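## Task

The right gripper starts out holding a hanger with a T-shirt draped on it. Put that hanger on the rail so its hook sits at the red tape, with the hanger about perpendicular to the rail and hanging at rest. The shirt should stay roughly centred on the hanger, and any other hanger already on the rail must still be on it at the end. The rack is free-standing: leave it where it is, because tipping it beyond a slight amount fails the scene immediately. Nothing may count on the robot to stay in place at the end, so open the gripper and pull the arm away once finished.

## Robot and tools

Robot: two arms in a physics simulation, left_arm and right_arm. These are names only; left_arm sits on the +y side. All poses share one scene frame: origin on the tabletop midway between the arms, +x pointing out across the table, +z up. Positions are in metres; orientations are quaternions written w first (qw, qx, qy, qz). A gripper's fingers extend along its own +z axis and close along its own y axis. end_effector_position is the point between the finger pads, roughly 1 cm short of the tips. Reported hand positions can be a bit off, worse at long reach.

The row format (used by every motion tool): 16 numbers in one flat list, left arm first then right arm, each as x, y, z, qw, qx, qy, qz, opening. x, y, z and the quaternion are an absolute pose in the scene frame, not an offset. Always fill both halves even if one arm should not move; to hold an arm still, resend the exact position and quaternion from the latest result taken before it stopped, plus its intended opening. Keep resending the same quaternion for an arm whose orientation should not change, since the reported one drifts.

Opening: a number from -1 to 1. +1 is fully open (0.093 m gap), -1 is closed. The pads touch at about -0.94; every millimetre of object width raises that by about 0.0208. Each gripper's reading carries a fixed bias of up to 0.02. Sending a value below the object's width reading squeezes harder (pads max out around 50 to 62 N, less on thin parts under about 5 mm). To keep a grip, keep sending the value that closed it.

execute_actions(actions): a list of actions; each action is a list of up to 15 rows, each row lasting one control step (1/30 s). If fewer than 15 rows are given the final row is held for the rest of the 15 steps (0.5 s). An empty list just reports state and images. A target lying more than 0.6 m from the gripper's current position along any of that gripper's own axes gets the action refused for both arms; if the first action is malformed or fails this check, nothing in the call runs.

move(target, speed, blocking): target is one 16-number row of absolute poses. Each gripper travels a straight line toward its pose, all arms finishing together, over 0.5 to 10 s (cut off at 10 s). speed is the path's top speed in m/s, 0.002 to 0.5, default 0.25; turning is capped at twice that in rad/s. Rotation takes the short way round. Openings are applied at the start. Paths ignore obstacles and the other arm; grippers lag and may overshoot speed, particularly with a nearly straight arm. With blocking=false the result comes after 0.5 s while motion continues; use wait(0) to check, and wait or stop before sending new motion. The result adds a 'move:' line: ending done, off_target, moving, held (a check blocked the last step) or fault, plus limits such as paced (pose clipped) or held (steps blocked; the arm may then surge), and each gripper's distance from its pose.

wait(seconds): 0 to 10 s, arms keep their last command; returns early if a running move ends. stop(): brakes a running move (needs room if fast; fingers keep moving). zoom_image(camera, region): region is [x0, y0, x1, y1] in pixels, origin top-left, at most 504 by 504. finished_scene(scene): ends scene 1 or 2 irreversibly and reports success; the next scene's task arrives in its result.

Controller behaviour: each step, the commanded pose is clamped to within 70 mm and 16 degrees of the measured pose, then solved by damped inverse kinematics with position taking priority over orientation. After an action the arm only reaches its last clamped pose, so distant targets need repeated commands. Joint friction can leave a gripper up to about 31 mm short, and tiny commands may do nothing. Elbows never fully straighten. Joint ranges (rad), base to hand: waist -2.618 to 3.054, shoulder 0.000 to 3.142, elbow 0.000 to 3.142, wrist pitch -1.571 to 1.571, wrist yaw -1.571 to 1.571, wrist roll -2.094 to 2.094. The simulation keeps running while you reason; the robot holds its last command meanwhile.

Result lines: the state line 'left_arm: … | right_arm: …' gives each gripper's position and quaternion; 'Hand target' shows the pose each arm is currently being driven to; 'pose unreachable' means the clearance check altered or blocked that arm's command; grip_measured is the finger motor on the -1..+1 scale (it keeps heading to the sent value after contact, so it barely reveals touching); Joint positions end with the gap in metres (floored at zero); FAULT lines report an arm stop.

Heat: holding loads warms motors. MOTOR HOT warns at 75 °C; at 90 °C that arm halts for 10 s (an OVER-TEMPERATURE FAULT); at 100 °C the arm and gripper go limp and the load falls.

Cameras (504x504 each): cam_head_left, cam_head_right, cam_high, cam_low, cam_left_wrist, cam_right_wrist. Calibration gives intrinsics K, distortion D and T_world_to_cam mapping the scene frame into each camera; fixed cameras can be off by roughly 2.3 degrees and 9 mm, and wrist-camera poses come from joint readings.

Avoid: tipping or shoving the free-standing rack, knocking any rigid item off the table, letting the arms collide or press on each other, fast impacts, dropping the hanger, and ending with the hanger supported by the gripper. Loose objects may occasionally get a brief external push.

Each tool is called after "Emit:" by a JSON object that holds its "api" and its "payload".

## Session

Emit:
{"api": "execute_actions", "payload": {"actions": []}}

Scene clock: 0.00 s.
left_arm: end_effector_position=(+0.3470, +0.1989, +0.4000) grip_measured=+0.994 end_effector_quat_wxyz=(+0.699, +0.068, +0.709, -0.071) | right_arm: end_effector_position=(+0.3116, +0.0560, +0.4116) grip_measured=-0.810 end_effector_quat_wxyz=(+0.553, -0.130, +0.817, +0.094)
Joint positions: left_arm=[ 0.007  1.064  1.06  -0.009  0.002 -0.005  0.093] | right_arm=[ 1.174  1.89   2.261 -0.864  0.675  0.335  0.006]
Joint velocities: left_arm=[-0.017  0.002 -0.017 -0.007 -0.066 -0.022 -0.001] | right_arm=[ 0.002  0.002 -0.007  0.066 -0.007  0.037  0.   ]
Motor temperatures (°C, as the motors report them): left_arm=[27 28 28 30 27 26] | right_arm=[25 28 28 27 24 23]
Hand target (left_arm): +0.347, +0.199, +0.400; +0.699, +0.068, +0.709, -0.071
Hand target (right_arm): +0.312, +0.056, +0.412; +0.554, -0.129, +0.817, +0.095
camera_calibration (this result's frames):
cam_left_wrist: T_world_to_cam=[[-0.205344, -0.978484, -0.0200626, 0.275519], [-0.425842, 0.107787, -0.898354, 0.522451], [0.881188, -0.175928, -0.438813, -0.0157012], [0, 0, 0, 1]] pos_world=[0.292894, 0.210515, 0.467983]
cam_right_wrist: T_world_to_cam=[[0.299309, -0.954155, -0.00138428, -0.0399915], [-0.694966, -0.21701, -0.685513, 0.548982], [0.653786, 0.206143, -0.728059, 0.165539], [0, 0, 0, 1]] pos_world=[0.285267, 0.0468518, 0.496801]

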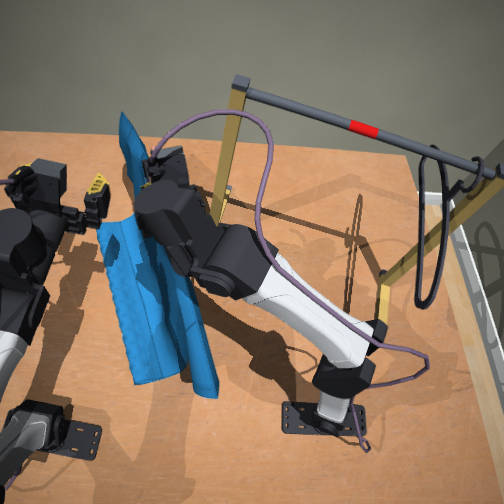

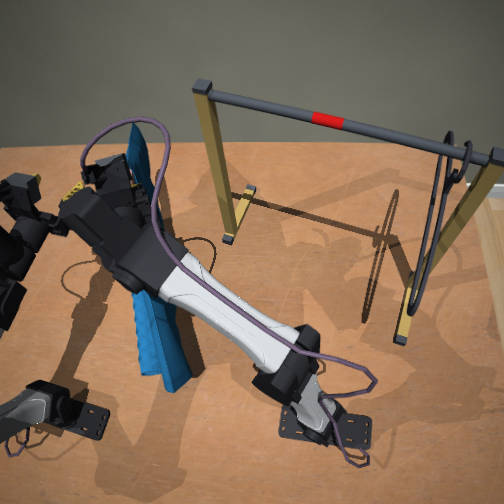

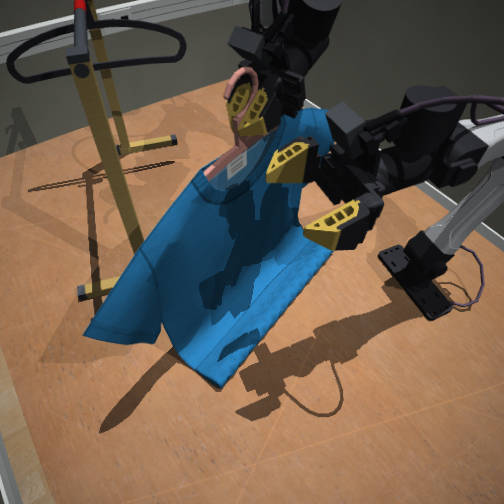

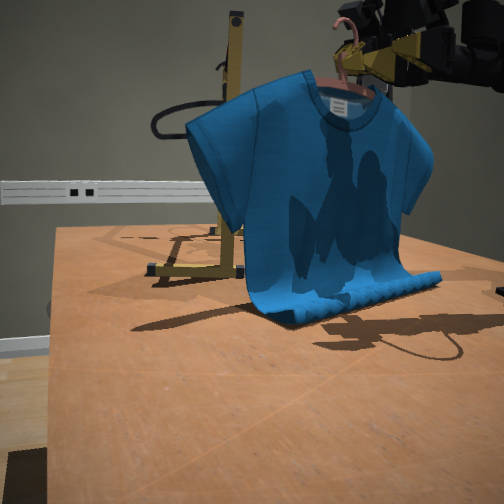

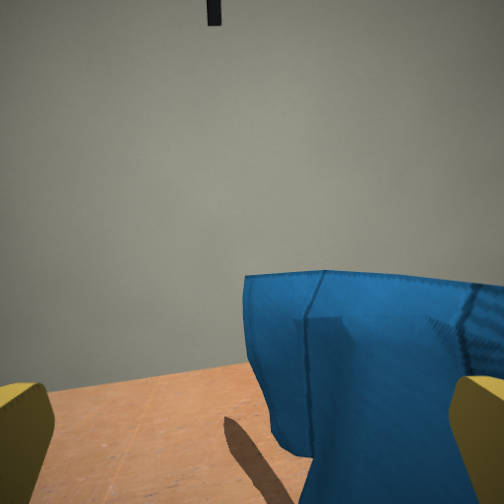

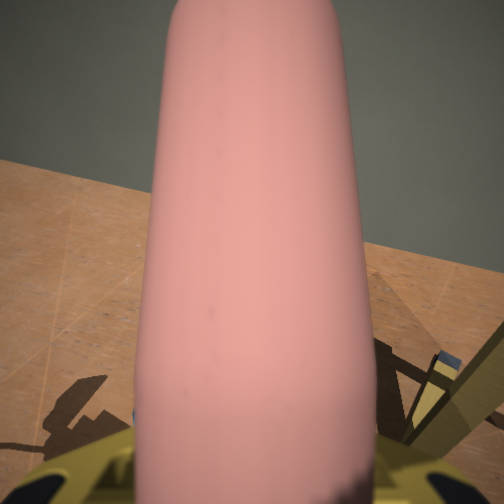

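Emit:
{"api": "zoom_image", "payload": {"camera": "cam_head_left", "region": [210, 60, 504, 354]}}

Emit:
{"api": "zoom_image", "payload": {"camera": "cam_head_right", "region": [180, 60, 504, 384]}}

Emit:
{"api": "zoom_image", "payload": {"camera": "cam_low", "region": [290, 0, 430, 140]}}

Emit:
{"api": "zoom_image", "payload": {"camera": "cam_high", "region": [0, 0, 200, 200]}}

Region (210, 60, 504, 354) of cam_head_left's 504x504 image, scaled by 1.714, with more detail than that image has.

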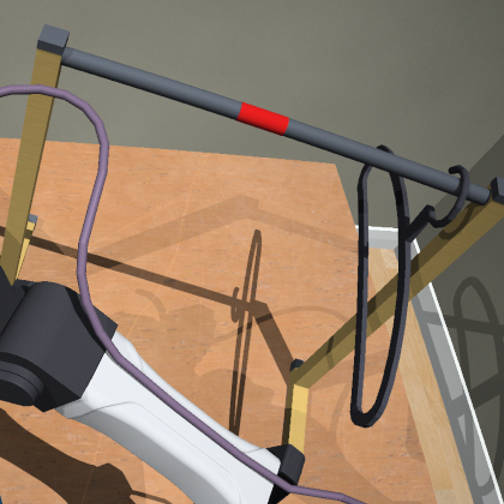

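Region (180, 60, 504, 384) of cam_head_right's 504x504 image, scaled by 1.556, with more detail than that image has.

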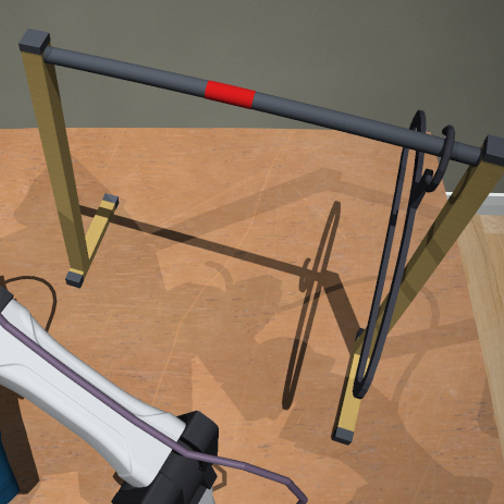

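Region (290, 0, 430, 140) of cam_low's 504x504 image, scaled by 3.600, with more detail than that image has.

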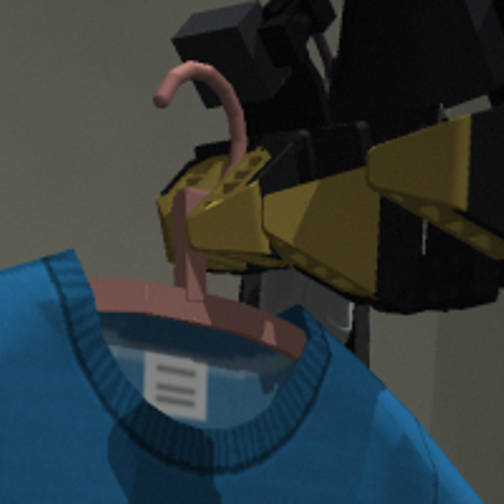

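Region (0, 0, 200, 200) of cam_high's 504x504 image, scaled by 2.520, with more detail than that image has.

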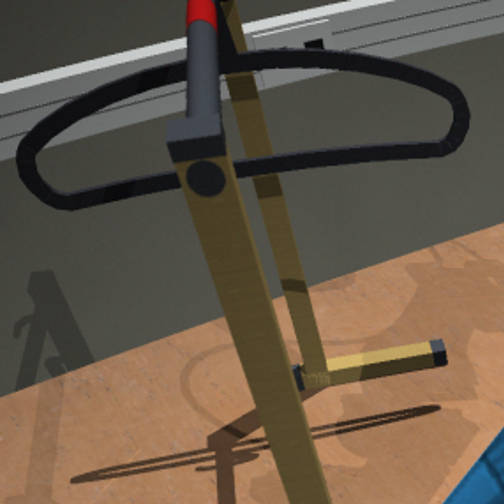

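Emit:
{"api": "move", "payload": {"target": [0.347,0.199,0.400,0.699,0.068,0.709,-0.071,1,0.165,-0.135,0.45,0.5665,-0.1281,0.8091,0.0897,-0.9], "speed": 0.15}}

Scene clock: 4.50 s.
left_arm: end_effector_position=(+0.3470, +0.1989, +0.4000) grip_measured=+0.994 end_effector_quat_wxyz=(+0.699, +0.068, +0.709, -0.071) | right_arm: end_effector_position=(+0.1678, -0.1321, +0.4454) grip_measured=-0.885 end_effector_quat_wxyz=(+0.560, -0.136, +0.813, +0.087)
Joint positions: left_arm=[ 0.007  1.064  1.06  -0.009  0.002 -0.005  0.093] | right_arm=[ 1.421  1.177  1.794 -1.226  0.896  0.488  0.003]
Joint velocities: left_arm=[-0.017 -0.002 -0.007  0.037 -0.022  0.007 -0.   ] | right_arm=[-0.007 -0.022 -0.007 -0.051  0.022 -0.007 -0.   ]
Motor temperatures (°C, as the motors report them): left_arm=[27 28 29 32 27 26] | right_arm=[25 29 28 29 24 23]
Hand target (left_arm): +0.347, +0.199, +0.400; +0.699, +0.068, +0.709, -0.071
Hand target (right_arm): +0.166, -0.136, +0.449; +0.565, -0.128, +0.810, +0.089
Off the commanded pose (left_arm): 0.000 m, 0 deg.
Off the commanded pose (right_arm): 0.006 m, 1 deg.
move: done
camera_calibration (this result's frames):
cam_left_wrist: T_world_to_cam=[[-0.205344, -0.978484, -0.0200626, 0.275519], [-0.425842, 0.107787, -0.898354, 0.522451], [0.881188, -0.175928, -0.438813, -0.0157012], [0, 0, 0, 1]] pos_world=[0.292894, 0.210515, 0.467983]
cam_right_wrist: T_world_to_cam=[[0.301278, -0.953341, 0.0192913, -0.185743], [-0.681158, -0.229331, -0.695292, 0.431745], [0.667274, 0.196336, -0.718469, 0.315112], [0, 0, 0, 1]] pos_world=[0.139781, -0.139931, 0.53017]

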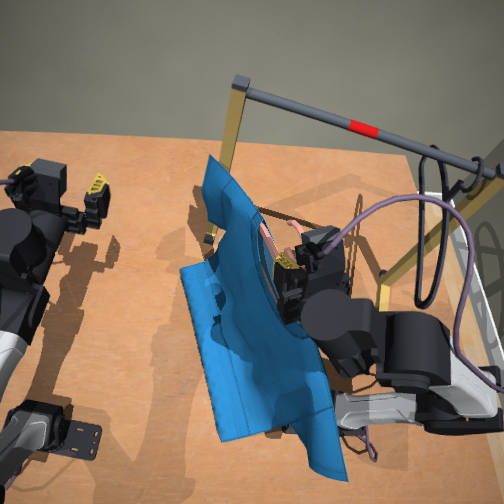

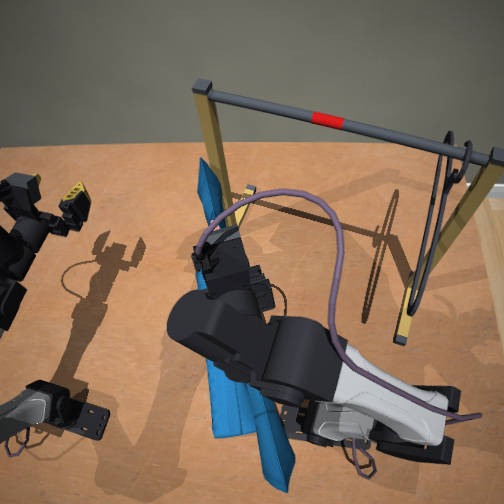

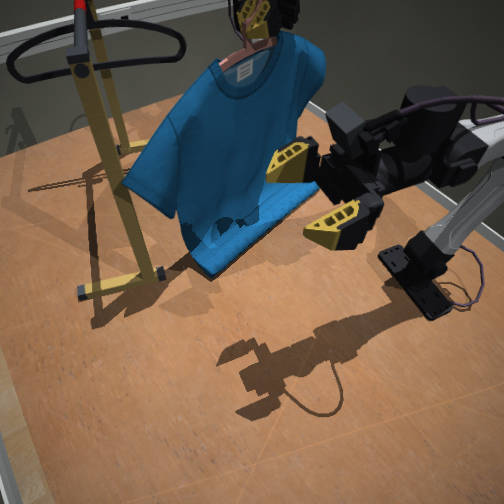

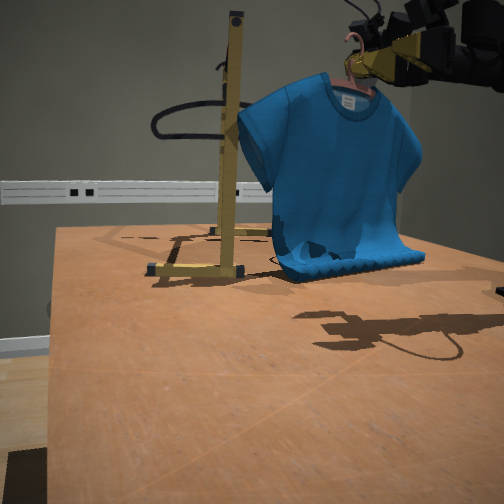

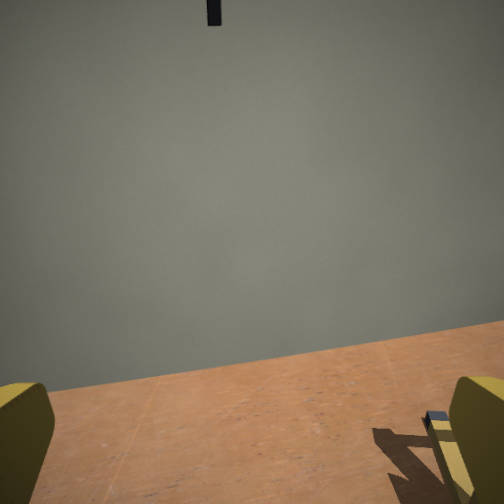

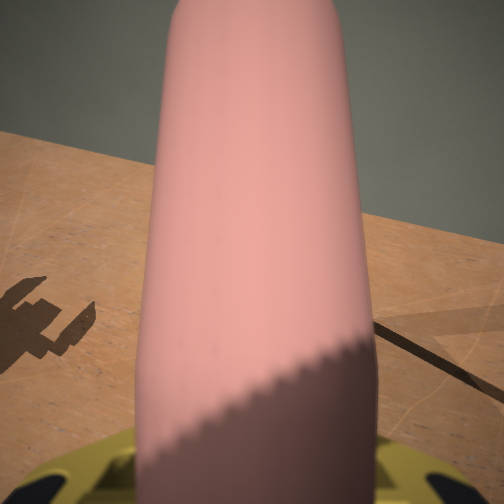

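Emit:
{"api": "move", "payload": {"target": [0.347,0.199,0.400,0.699,0.068,0.709,-0.071,1,0.176,-0.21,0.448,0.5728,-0.0429,0.8181,0.0300,-0.9], "speed": 0.1}}

Emit:
{"api": "move", "payload": {"target": [0.347,0.199,0.400,0.699,0.068,0.709,-0.071,1,0.31,-0.266,0.475,0.5673,0.1211,0.8102,-0.0848,-0.9], "speed": 0.12}}

Scene clock: 6.17 s.
left_arm: end_effector_position=(+0.3470, +0.1989, +0.4000) grip_measured=+0.994 end_effector_quat_wxyz=(+0.699, +0.068, +0.709, -0.071) | right_arm: end_effector_position=(+0.1768, -0.2007, +0.4470) grip_measured=-0.885 end_effector_quat_wxyz=(+0.568, -0.055, +0.820, +0.036)
Joint positions: left_arm=[ 0.007  1.064  1.06  -0.009  0.002 -0.005  0.093] | right_arm=[ 1.306  1.097  1.794 -1.356  0.958  0.562  0.003]
Joint velocities: left_arm=[-0.007 -0.017  0.002 -0.051  0.007 -0.037 -0.001] | right_arm=[ 0.002 -0.012  0.002  0.007  0.022 -0.007 -0.001]
Motor temperatures (°C, as the motors report them): left_arm=[27 28 30 33 27 26] | right_arm=[25 29 28 29 24 23]
Hand target (left_arm): +0.347, +0.199, +0.400; +0.699, +0.068, +0.709, -0.071
Hand target (right_arm): +0.177, -0.210, +0.448; +0.573, -0.042, +0.818, +0.030
Off the commanded pose (left_arm): 0.000 m, 0 deg.
Off the commanded pose (right_arm): 0.009 m, 2 deg.
move: done
camera_calibration (this result's frames):
cam_left_wrist: T_world_to_cam=[[-0.205344, -0.978484, -0.0200626, 0.275519], [-0.425842, 0.107787, -0.898354, 0.522451], [0.881188, -0.175928, -0.438813, -0.0157012], [0, 0, 0, 1]] pos_world=[0.292894, 0.210515, 0.467983]
cam_right_wrist: T_world_to_cam=[[0.114422, -0.993362, 0.011809, -0.225544], [-0.709187, -0.0900012, -0.699253, 0.457975], [0.695674, 0.0716349, -0.714777, 0.291992], [0, 0, 0, 1]] pos_world=[0.147466, -0.203745, 0.531613]

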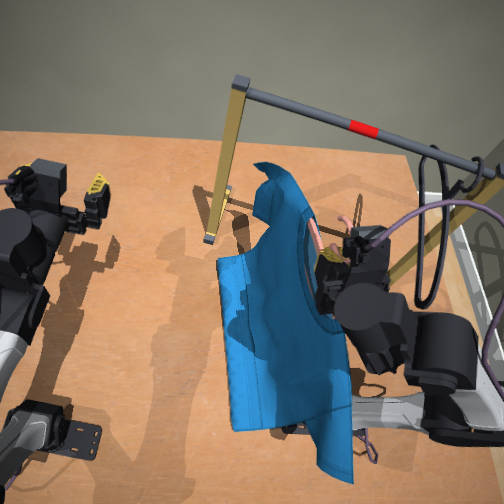

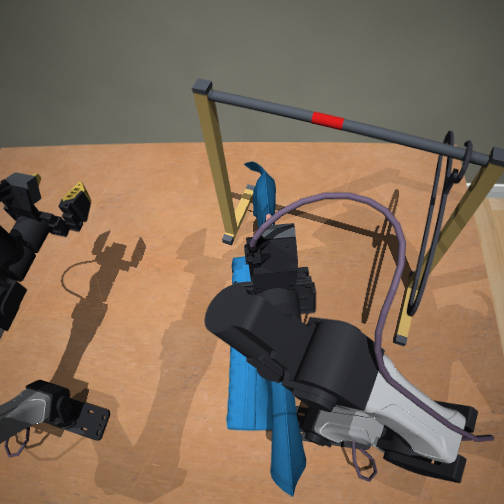

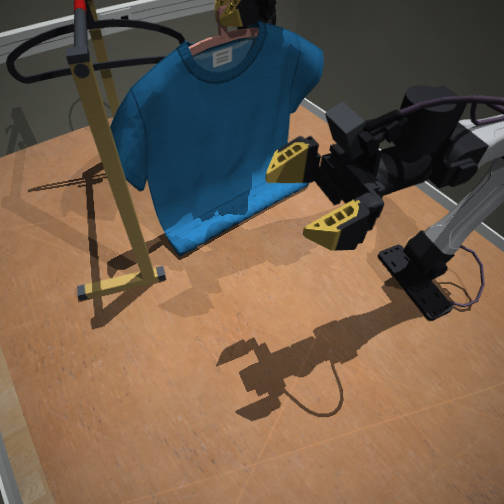

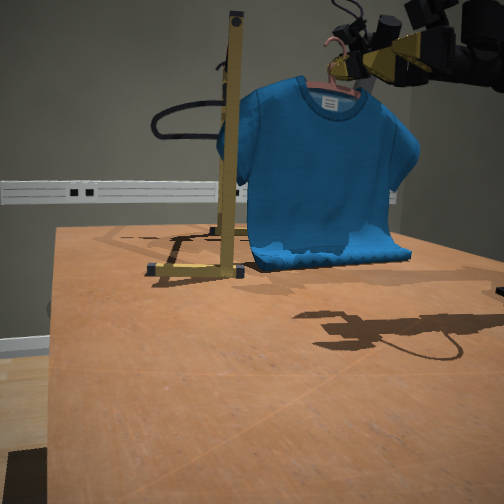

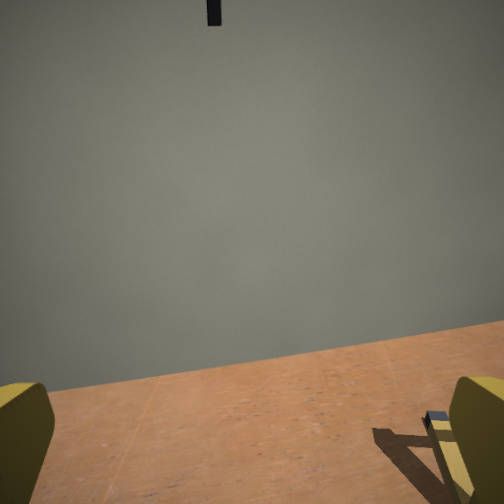

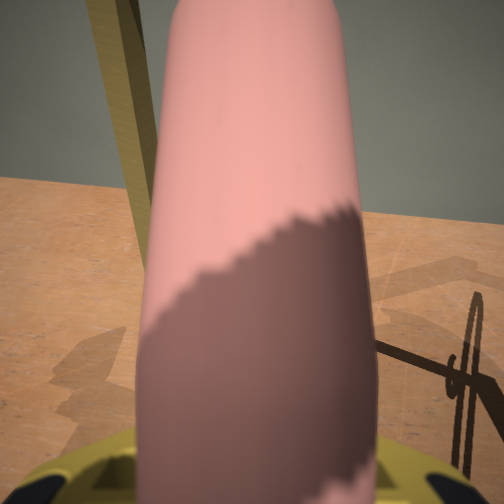

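Scene clock: 8.33 s.
left_arm: end_effector_position=(+0.3470, +0.1989, +0.4000) grip_measured=+0.994 end_effector_quat_wxyz=(+0.699, +0.068, +0.709, -0.071) | right_arm: end_effector_position=(+0.3079, -0.2640, +0.4647) grip_measured=-0.885 end_effector_quat_wxyz=(+0.557, +0.112, +0.818, -0.089)
Joint positions: left_arm=[ 0.007  1.064  1.06  -0.009  0.002 -0.005  0.093] | right_arm=[ 0.638  1.394  2.003 -1.13   0.751  0.35   0.003]
Joint velocities: left_arm=[-0.002 -0.017 -0.002 -0.022 -0.022  0.037  0.001] | right_arm=[ 0.002 -0.007  0.017 -0.037 -0.007 -0.022  0.   ]
Motor temperatures (°C, as the motors report them): left_arm=[27 28 30 34 27 26] | right_arm=[25 29 29 30 24 23]
Hand target (left_arm): +0.347, +0.199, +0.400; +0.699, +0.068, +0.709, -0.071
Hand target (right_arm): +0.312, -0.266, +0.476; +0.571, +0.121, +0.808, -0.084
Off the commanded pose (left_arm): 0.000 m, 0 deg.
Off the commanded pose (right_arm): 0.011 m, 2 deg.
move: off_target (right_arm)
camera_calibration (this result's frames):
cam_left_wrist: T_world_to_cam=[[-0.205344, -0.978484, -0.0200626, 0.275519], [-0.425842, 0.107787, -0.898354, 0.522451], [0.881188, -0.175928, -0.438813, -0.0157012], [0, 0, 0, 1]] pos_world=[0.292894, 0.210515, 0.467983]
cam_right_wrist: T_world_to_cam=[[-0.299232, -0.95371, 0.0299578, -0.17429], [-0.696266, 0.196775, -0.690285, 0.625199], [0.652437, -0.227414, -0.722917, 0.156169], [0, 0, 0, 1]] pos_world=[0.28126, -0.25373, 0.549684]

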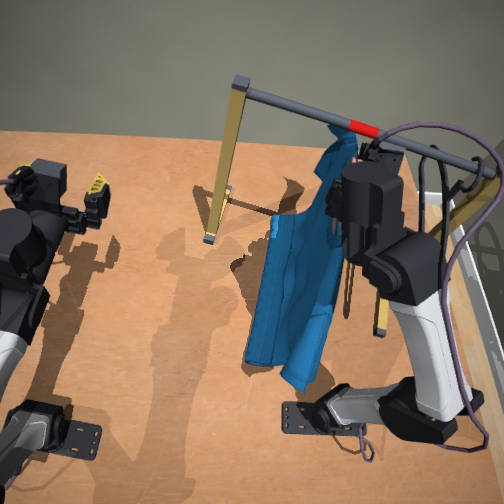

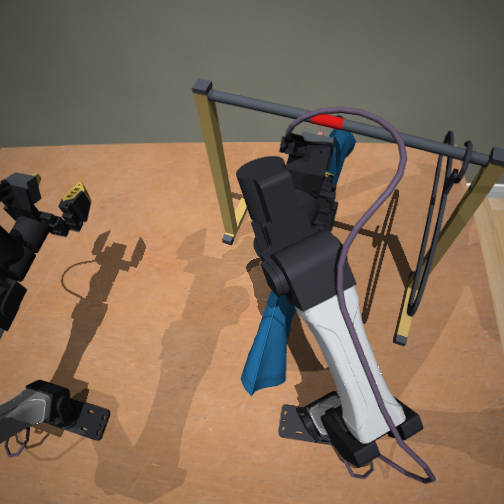

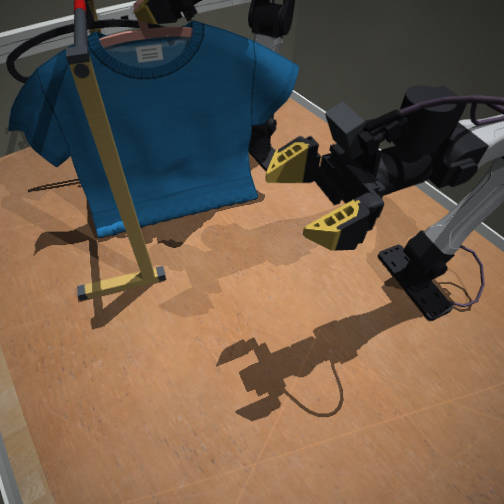

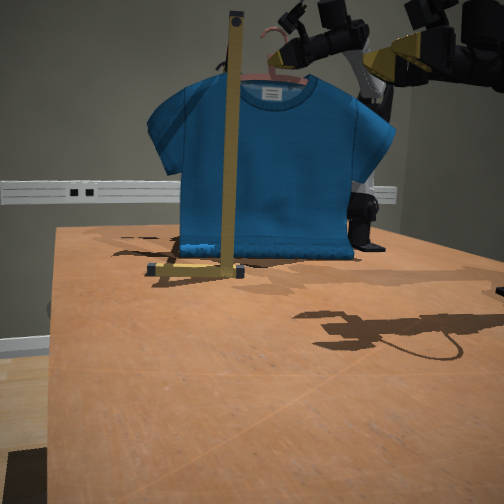

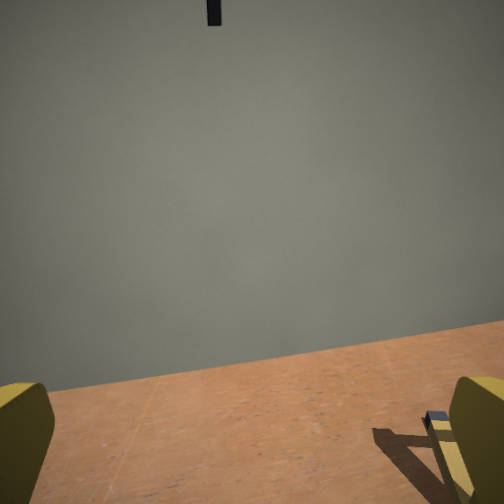

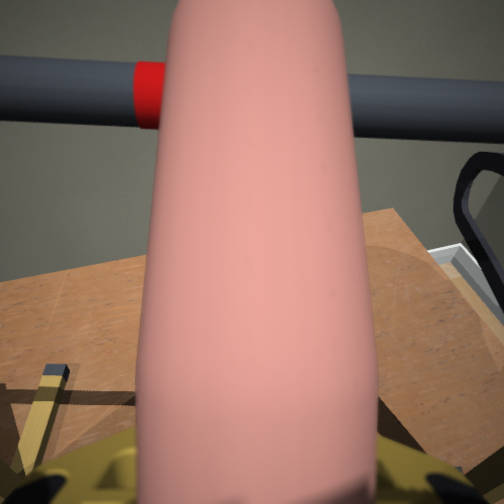

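Emit:
{"api": "move", "payload": {"target": [0.347,0.199,0.400,0.699,0.068,0.709,-0.071,1,0.366,-0.268,0.470,0.5673,0.1211,0.8102,-0.0848,-0.9], "speed": 0.07}}

Emit:
{"api": "zoom_image", "payload": {"camera": "cam_low", "region": [190, 0, 310, 120]}}

Scene clock: 9.90 s.
left_arm: end_effector_position=(+0.3470, +0.1989, +0.4000) grip_measured=+0.994 end_effector_quat_wxyz=(+0.699, +0.068, +0.709, -0.071) | right_arm: end_effector_position=(+0.3604, -0.2664, +0.4581) grip_measured=-0.885 end_effector_quat_wxyz=(+0.551, +0.114, +0.822, -0.092)
Joint positions: left_arm=[ 0.007  1.064  1.06  -0.009  0.002 -0.005  0.093] | right_arm=[ 0.526  1.529  2.079 -1.043  0.655  0.29   0.003]
Joint velocities: left_arm=[ 0.002  0.002 -0.007 -0.066  0.007 -0.007 -0.001] | right_arm=[ 0.007  0.017  0.002 -0.007 -0.007  0.022 -0.001]
Motor temperatures (°C, as the motors report them): left_arm=[27 28 31 34 27 26] | right_arm=[25 29 29 30 24 23]
Hand target (left_arm): +0.347, +0.199, +0.400; +0.699, +0.068, +0.709, -0.071
Hand target (right_arm): +0.365, -0.268, +0.470; +0.568, +0.121, +0.810, -0.085
Off the commanded pose (left_arm): 0.000 m, 0 deg.
Off the commanded pose (right_arm): 0.013 m, 3 deg.
move: off_target (right_arm)
camera_calibration (this result's frames):
cam_left_wrist: T_world_to_cam=[[-0.205344, -0.978484, -0.0200626, 0.275519], [-0.425842, 0.107787, -0.898354, 0.522451], [0.881188, -0.175928, -0.438813, -0.0157012], [0, 0, 0, 1]] pos_world=[0.292894, 0.210515, 0.467983]
cam_right_wrist: T_world_to_cam=[[-0.305022, -0.951744, 0.0338342, -0.159852], [-0.704208, 0.201487, -0.680804, 0.657447], [0.641134, -0.231486, -0.731684, 0.123535], [0, 0, 0, 1]] pos_world=[0.335018, -0.256009, 0.543389]

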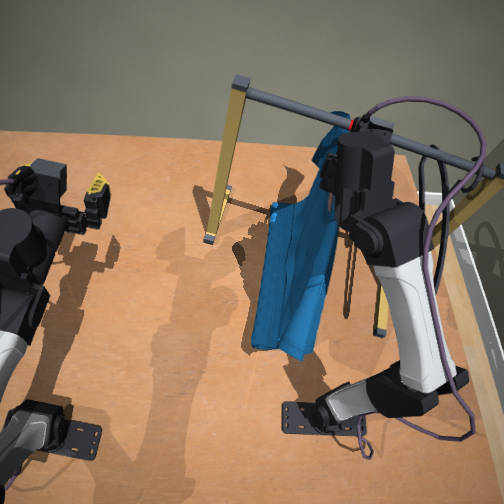

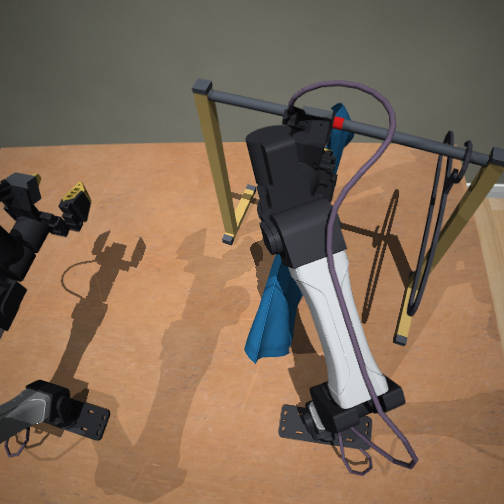

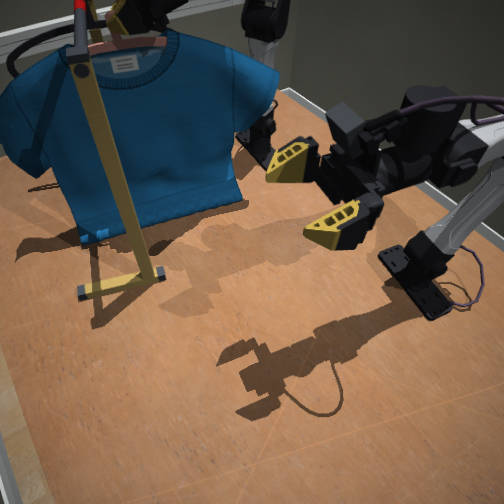

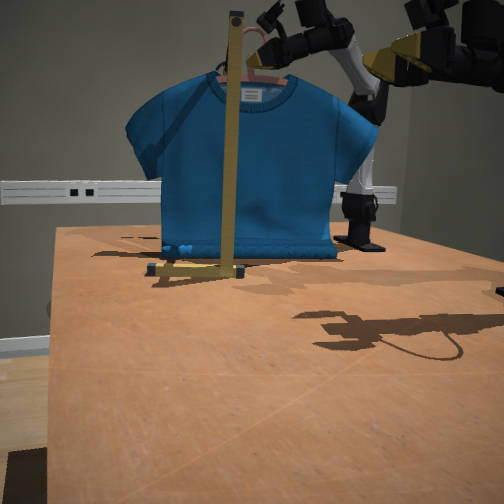

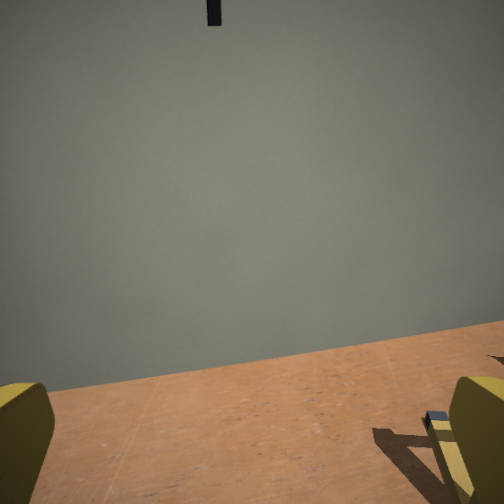

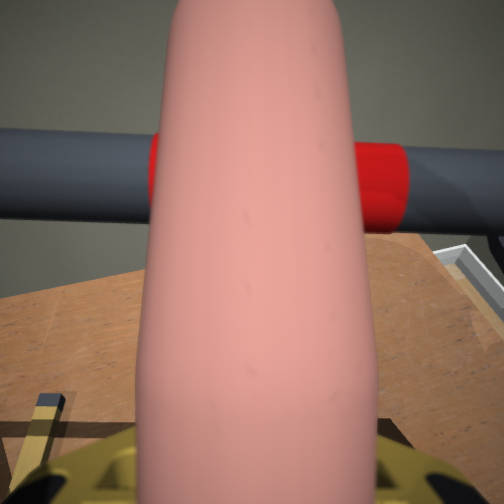

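Region (190, 0, 310, 120) of cam_low's 504x504 image, scaled by 4.200, with more detail than that image has.

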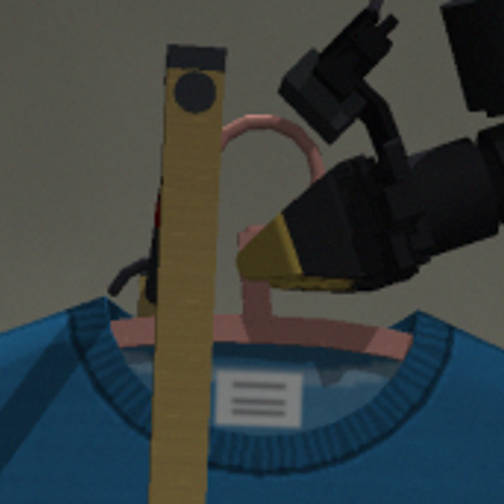

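Emit:
{"api": "move", "payload": {"target": [0.347,0.199,0.400,0.699,0.068,0.709,-0.071,1,0.394,-0.282,0.469,0.5673,0.1211,0.8102,-0.0848,-0.9], "speed": 0.045}}

Emit:
{"api": "zoom_image", "payload": {"camera": "cam_low", "region": [190, 0, 310, 120]}}

Scene clock: 11.73 s.
left_arm: end_effector_position=(+0.3470, +0.1989, +0.4000) grip_measured=+0.994 end_effector_quat_wxyz=(+0.699, +0.068, +0.709, -0.071) | right_arm: end_effector_position=(+0.3879, -0.2805, +0.4569) grip_measured=-0.885 end_effector_quat_wxyz=(+0.550, +0.116, +0.822, -0.091)
Joint positions: left_arm=[ 0.007  1.064  1.06  -0.009  0.002 -0.005  0.093] | right_arm=[ 0.437  1.595  2.131 -1.004  0.577  0.245  0.003]
Joint velocities: left_arm=[-0.007 -0.002  0.002  0.037  0.022  0.007  0.001] | right_arm=[-0.007 -0.012 -0.017 -0.022  0.037 -0.066 -0.   ]
Motor temperatures (°C, as the motors report them): left_arm=[27 28 31 35 27 26] | right_arm=[25 29 29 31 24 23]
Hand target (left_arm): +0.347, +0.199, +0.400; +0.699, +0.068, +0.709, -0.071
Hand target (right_arm): +0.394, -0.282, +0.469; +0.568, +0.120, +0.810, -0.085
Off the commanded pose (left_arm): 0.000 m, 0 deg.
Off the commanded pose (right_arm): 0.014 m, 3 deg.
move: off_target (right_arm)
camera_calibration (this result's frames):
cam_left_wrist: T_world_to_cam=[[-0.205344, -0.978484, -0.0200626, 0.275519], [-0.425842, 0.107787, -0.898354, 0.522451], [0.881188, -0.175928, -0.438813, -0.0157012], [0, 0, 0, 1]] pos_world=[0.292894, 0.210515, 0.467983]
cam_right_wrist: T_world_to_cam=[[-0.306345, -0.951402, 0.0314306, -0.163097], [-0.70538, 0.204708, -0.678626, 0.679205], [0.639212, -0.230064, -0.733811, 0.10398], [0, 0, 0, 1]] pos_world=[0.362669, -0.270287, 0.542355]

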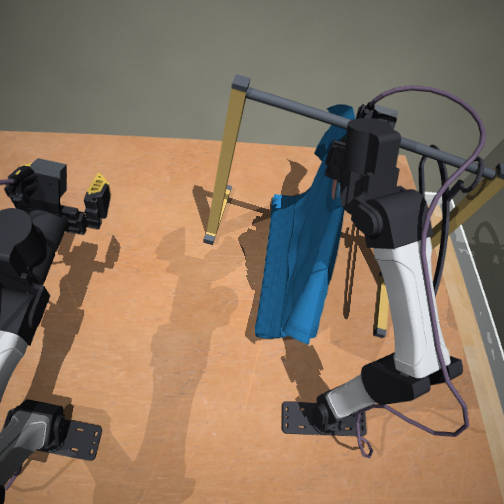

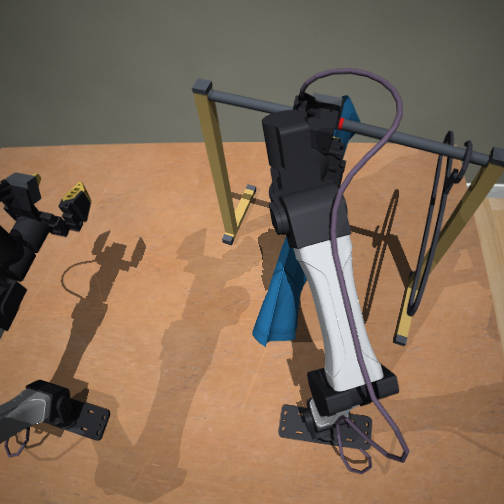

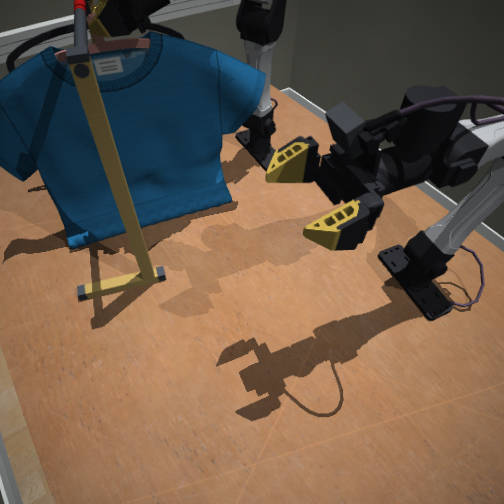

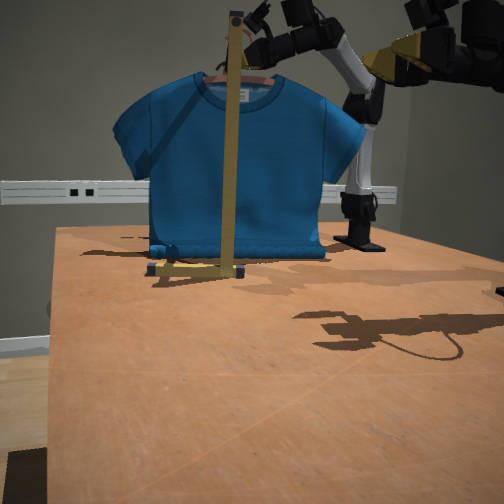

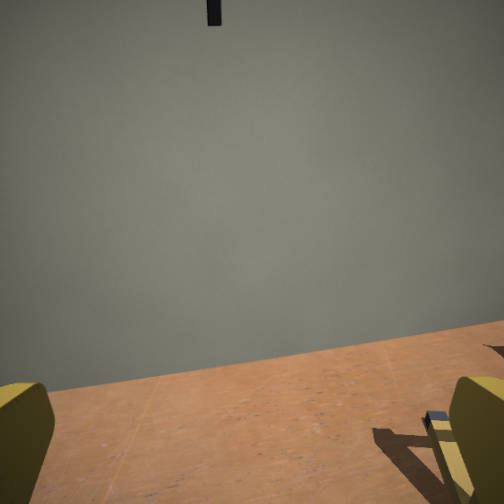

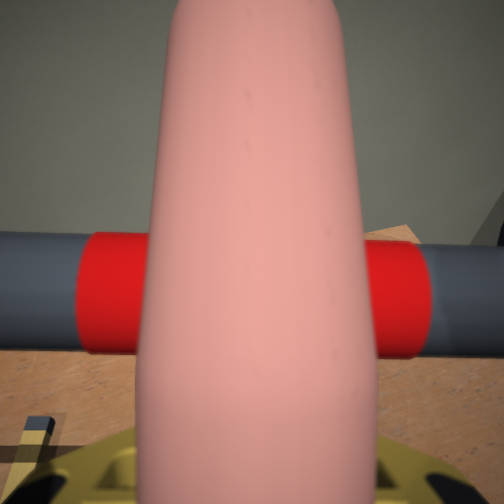

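Region (190, 0, 310, 120) of cam_low's 504x504 image, scaled by 4.200, with more detail than that image has.

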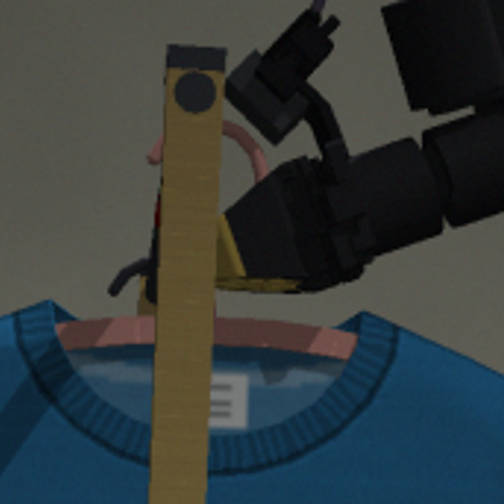

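Emit:
{"api": "move", "payload": {"target": [0.347,0.199,0.400,0.699,0.068,0.709,-0.071,1,0.411,-0.288,0.445,0.5673,0.1211,0.8102,-0.0848,-0.9], "speed": 0.035}}

Emit:
{"api": "zoom_image", "payload": {"camera": "cam_low", "region": [190, 0, 310, 120]}}

Scene clock: 13.27 s.
left_arm: end_effector_position=(+0.3470, +0.1989, +0.4000) grip_measured=+0.994 end_effector_quat_wxyz=(+0.699, +0.068, +0.709, -0.071) | right_arm: end_effector_position=(+0.4107, -0.2840, +0.4362) grip_measured=-0.885 end_effector_quat_wxyz=(+0.552, +0.117, +0.821, -0.088)
Joint positions: left_arm=[ 0.007  1.064  1.06  -0.009  0.002 -0.005  0.093] | right_arm=[ 0.4    1.595  2.013 -0.87   0.541  0.228  0.003]
Joint velocities: left_arm=[ 0.002 -0.017  0.002  0.037 -0.007 -0.037 -0.001] | right_arm=[-0.002 -0.012 -0.007  0.022  0.022  0.081 -0.   ]
Motor temperatures (°C, as the motors report them): left_arm=[27 28 31 35 27 26] | right_arm=[25 29 29 32 24 23]
Hand target (left_arm): +0.347, +0.199, +0.400; +0.699, +0.068, +0.709, -0.071
Hand target (right_arm): +0.411, -0.288, +0.445; +0.567, +0.121, +0.810, -0.085
Off the commanded pose (left_arm): 0.000 m, 0 deg.
Off the commanded pose (right_arm): 0.010 m, 2 deg.
move: done
camera_calibration (this result's frames):
cam_left_wrist: T_world_to_cam=[[-0.205344, -0.978484, -0.0200626, 0.275519], [-0.425842, 0.107787, -0.898354, 0.522451], [0.881188, -0.175928, -0.438813, -0.0157012], [0, 0, 0, 1]] pos_world=[0.292894, 0.210515, 0.467983]
cam_right_wrist: T_world_to_cam=[[-0.305833, -0.951767, 0.0246292, -0.156173], [-0.701286, 0.207699, -0.681952, 0.682591], [0.643944, -0.225836, -0.730982, 0.0714258], [0, 0, 0, 1]] pos_world=[0.384935, -0.274283, 0.521552]

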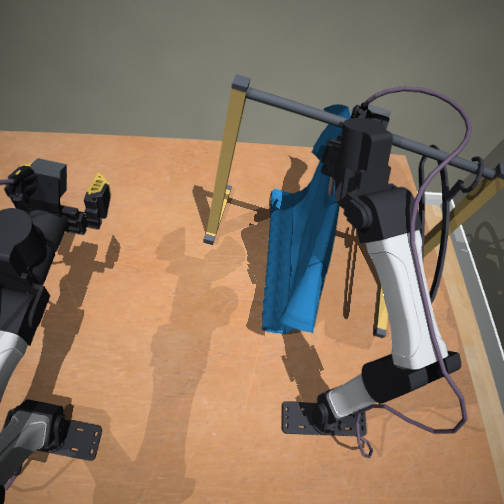

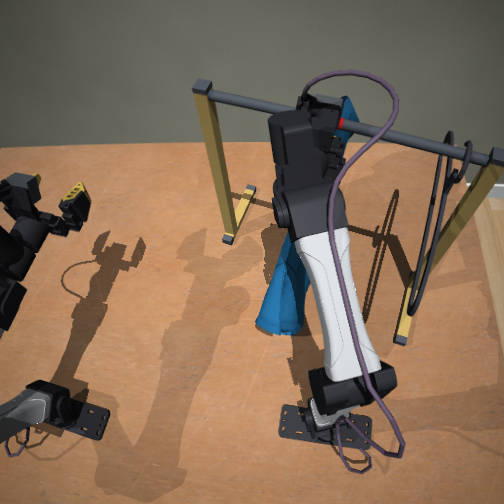

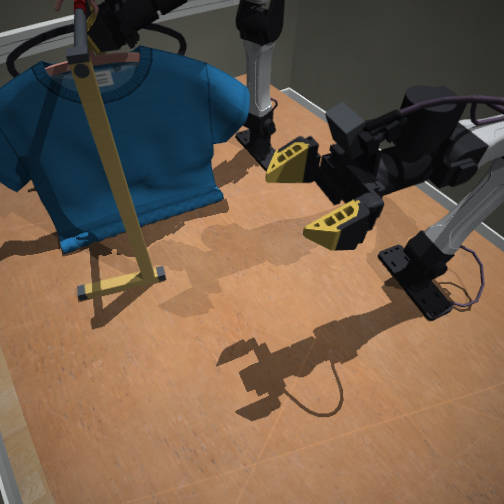

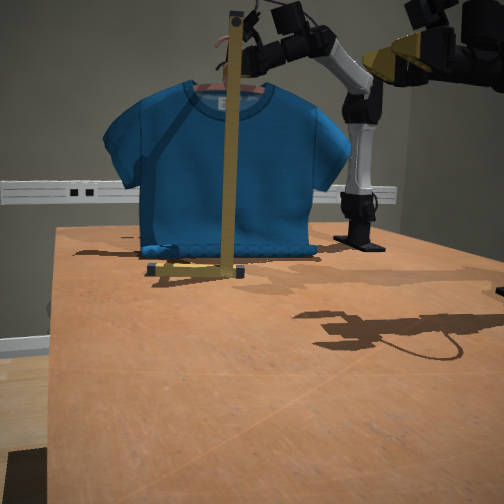

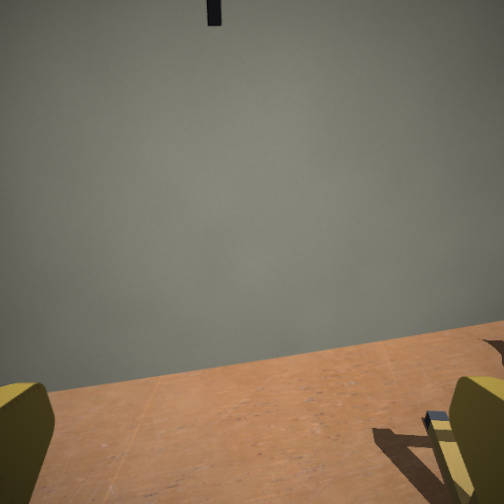

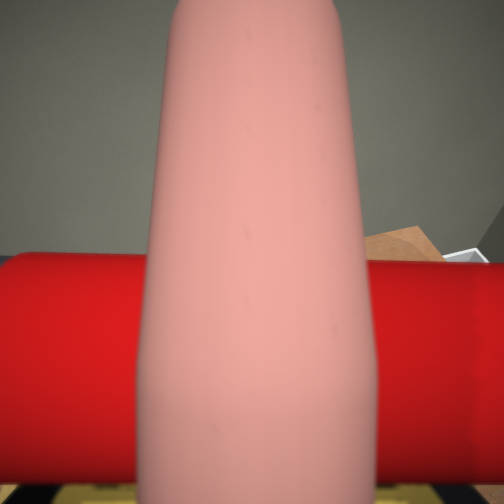

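Region (190, 0, 310, 120) of cam_low's 504x504 image, scaled by 4.200, with more detail than that image has.

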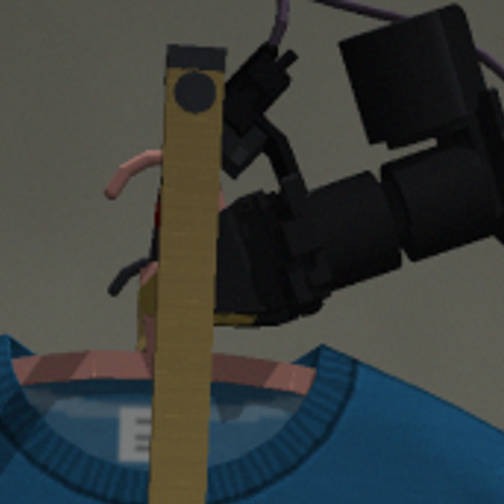

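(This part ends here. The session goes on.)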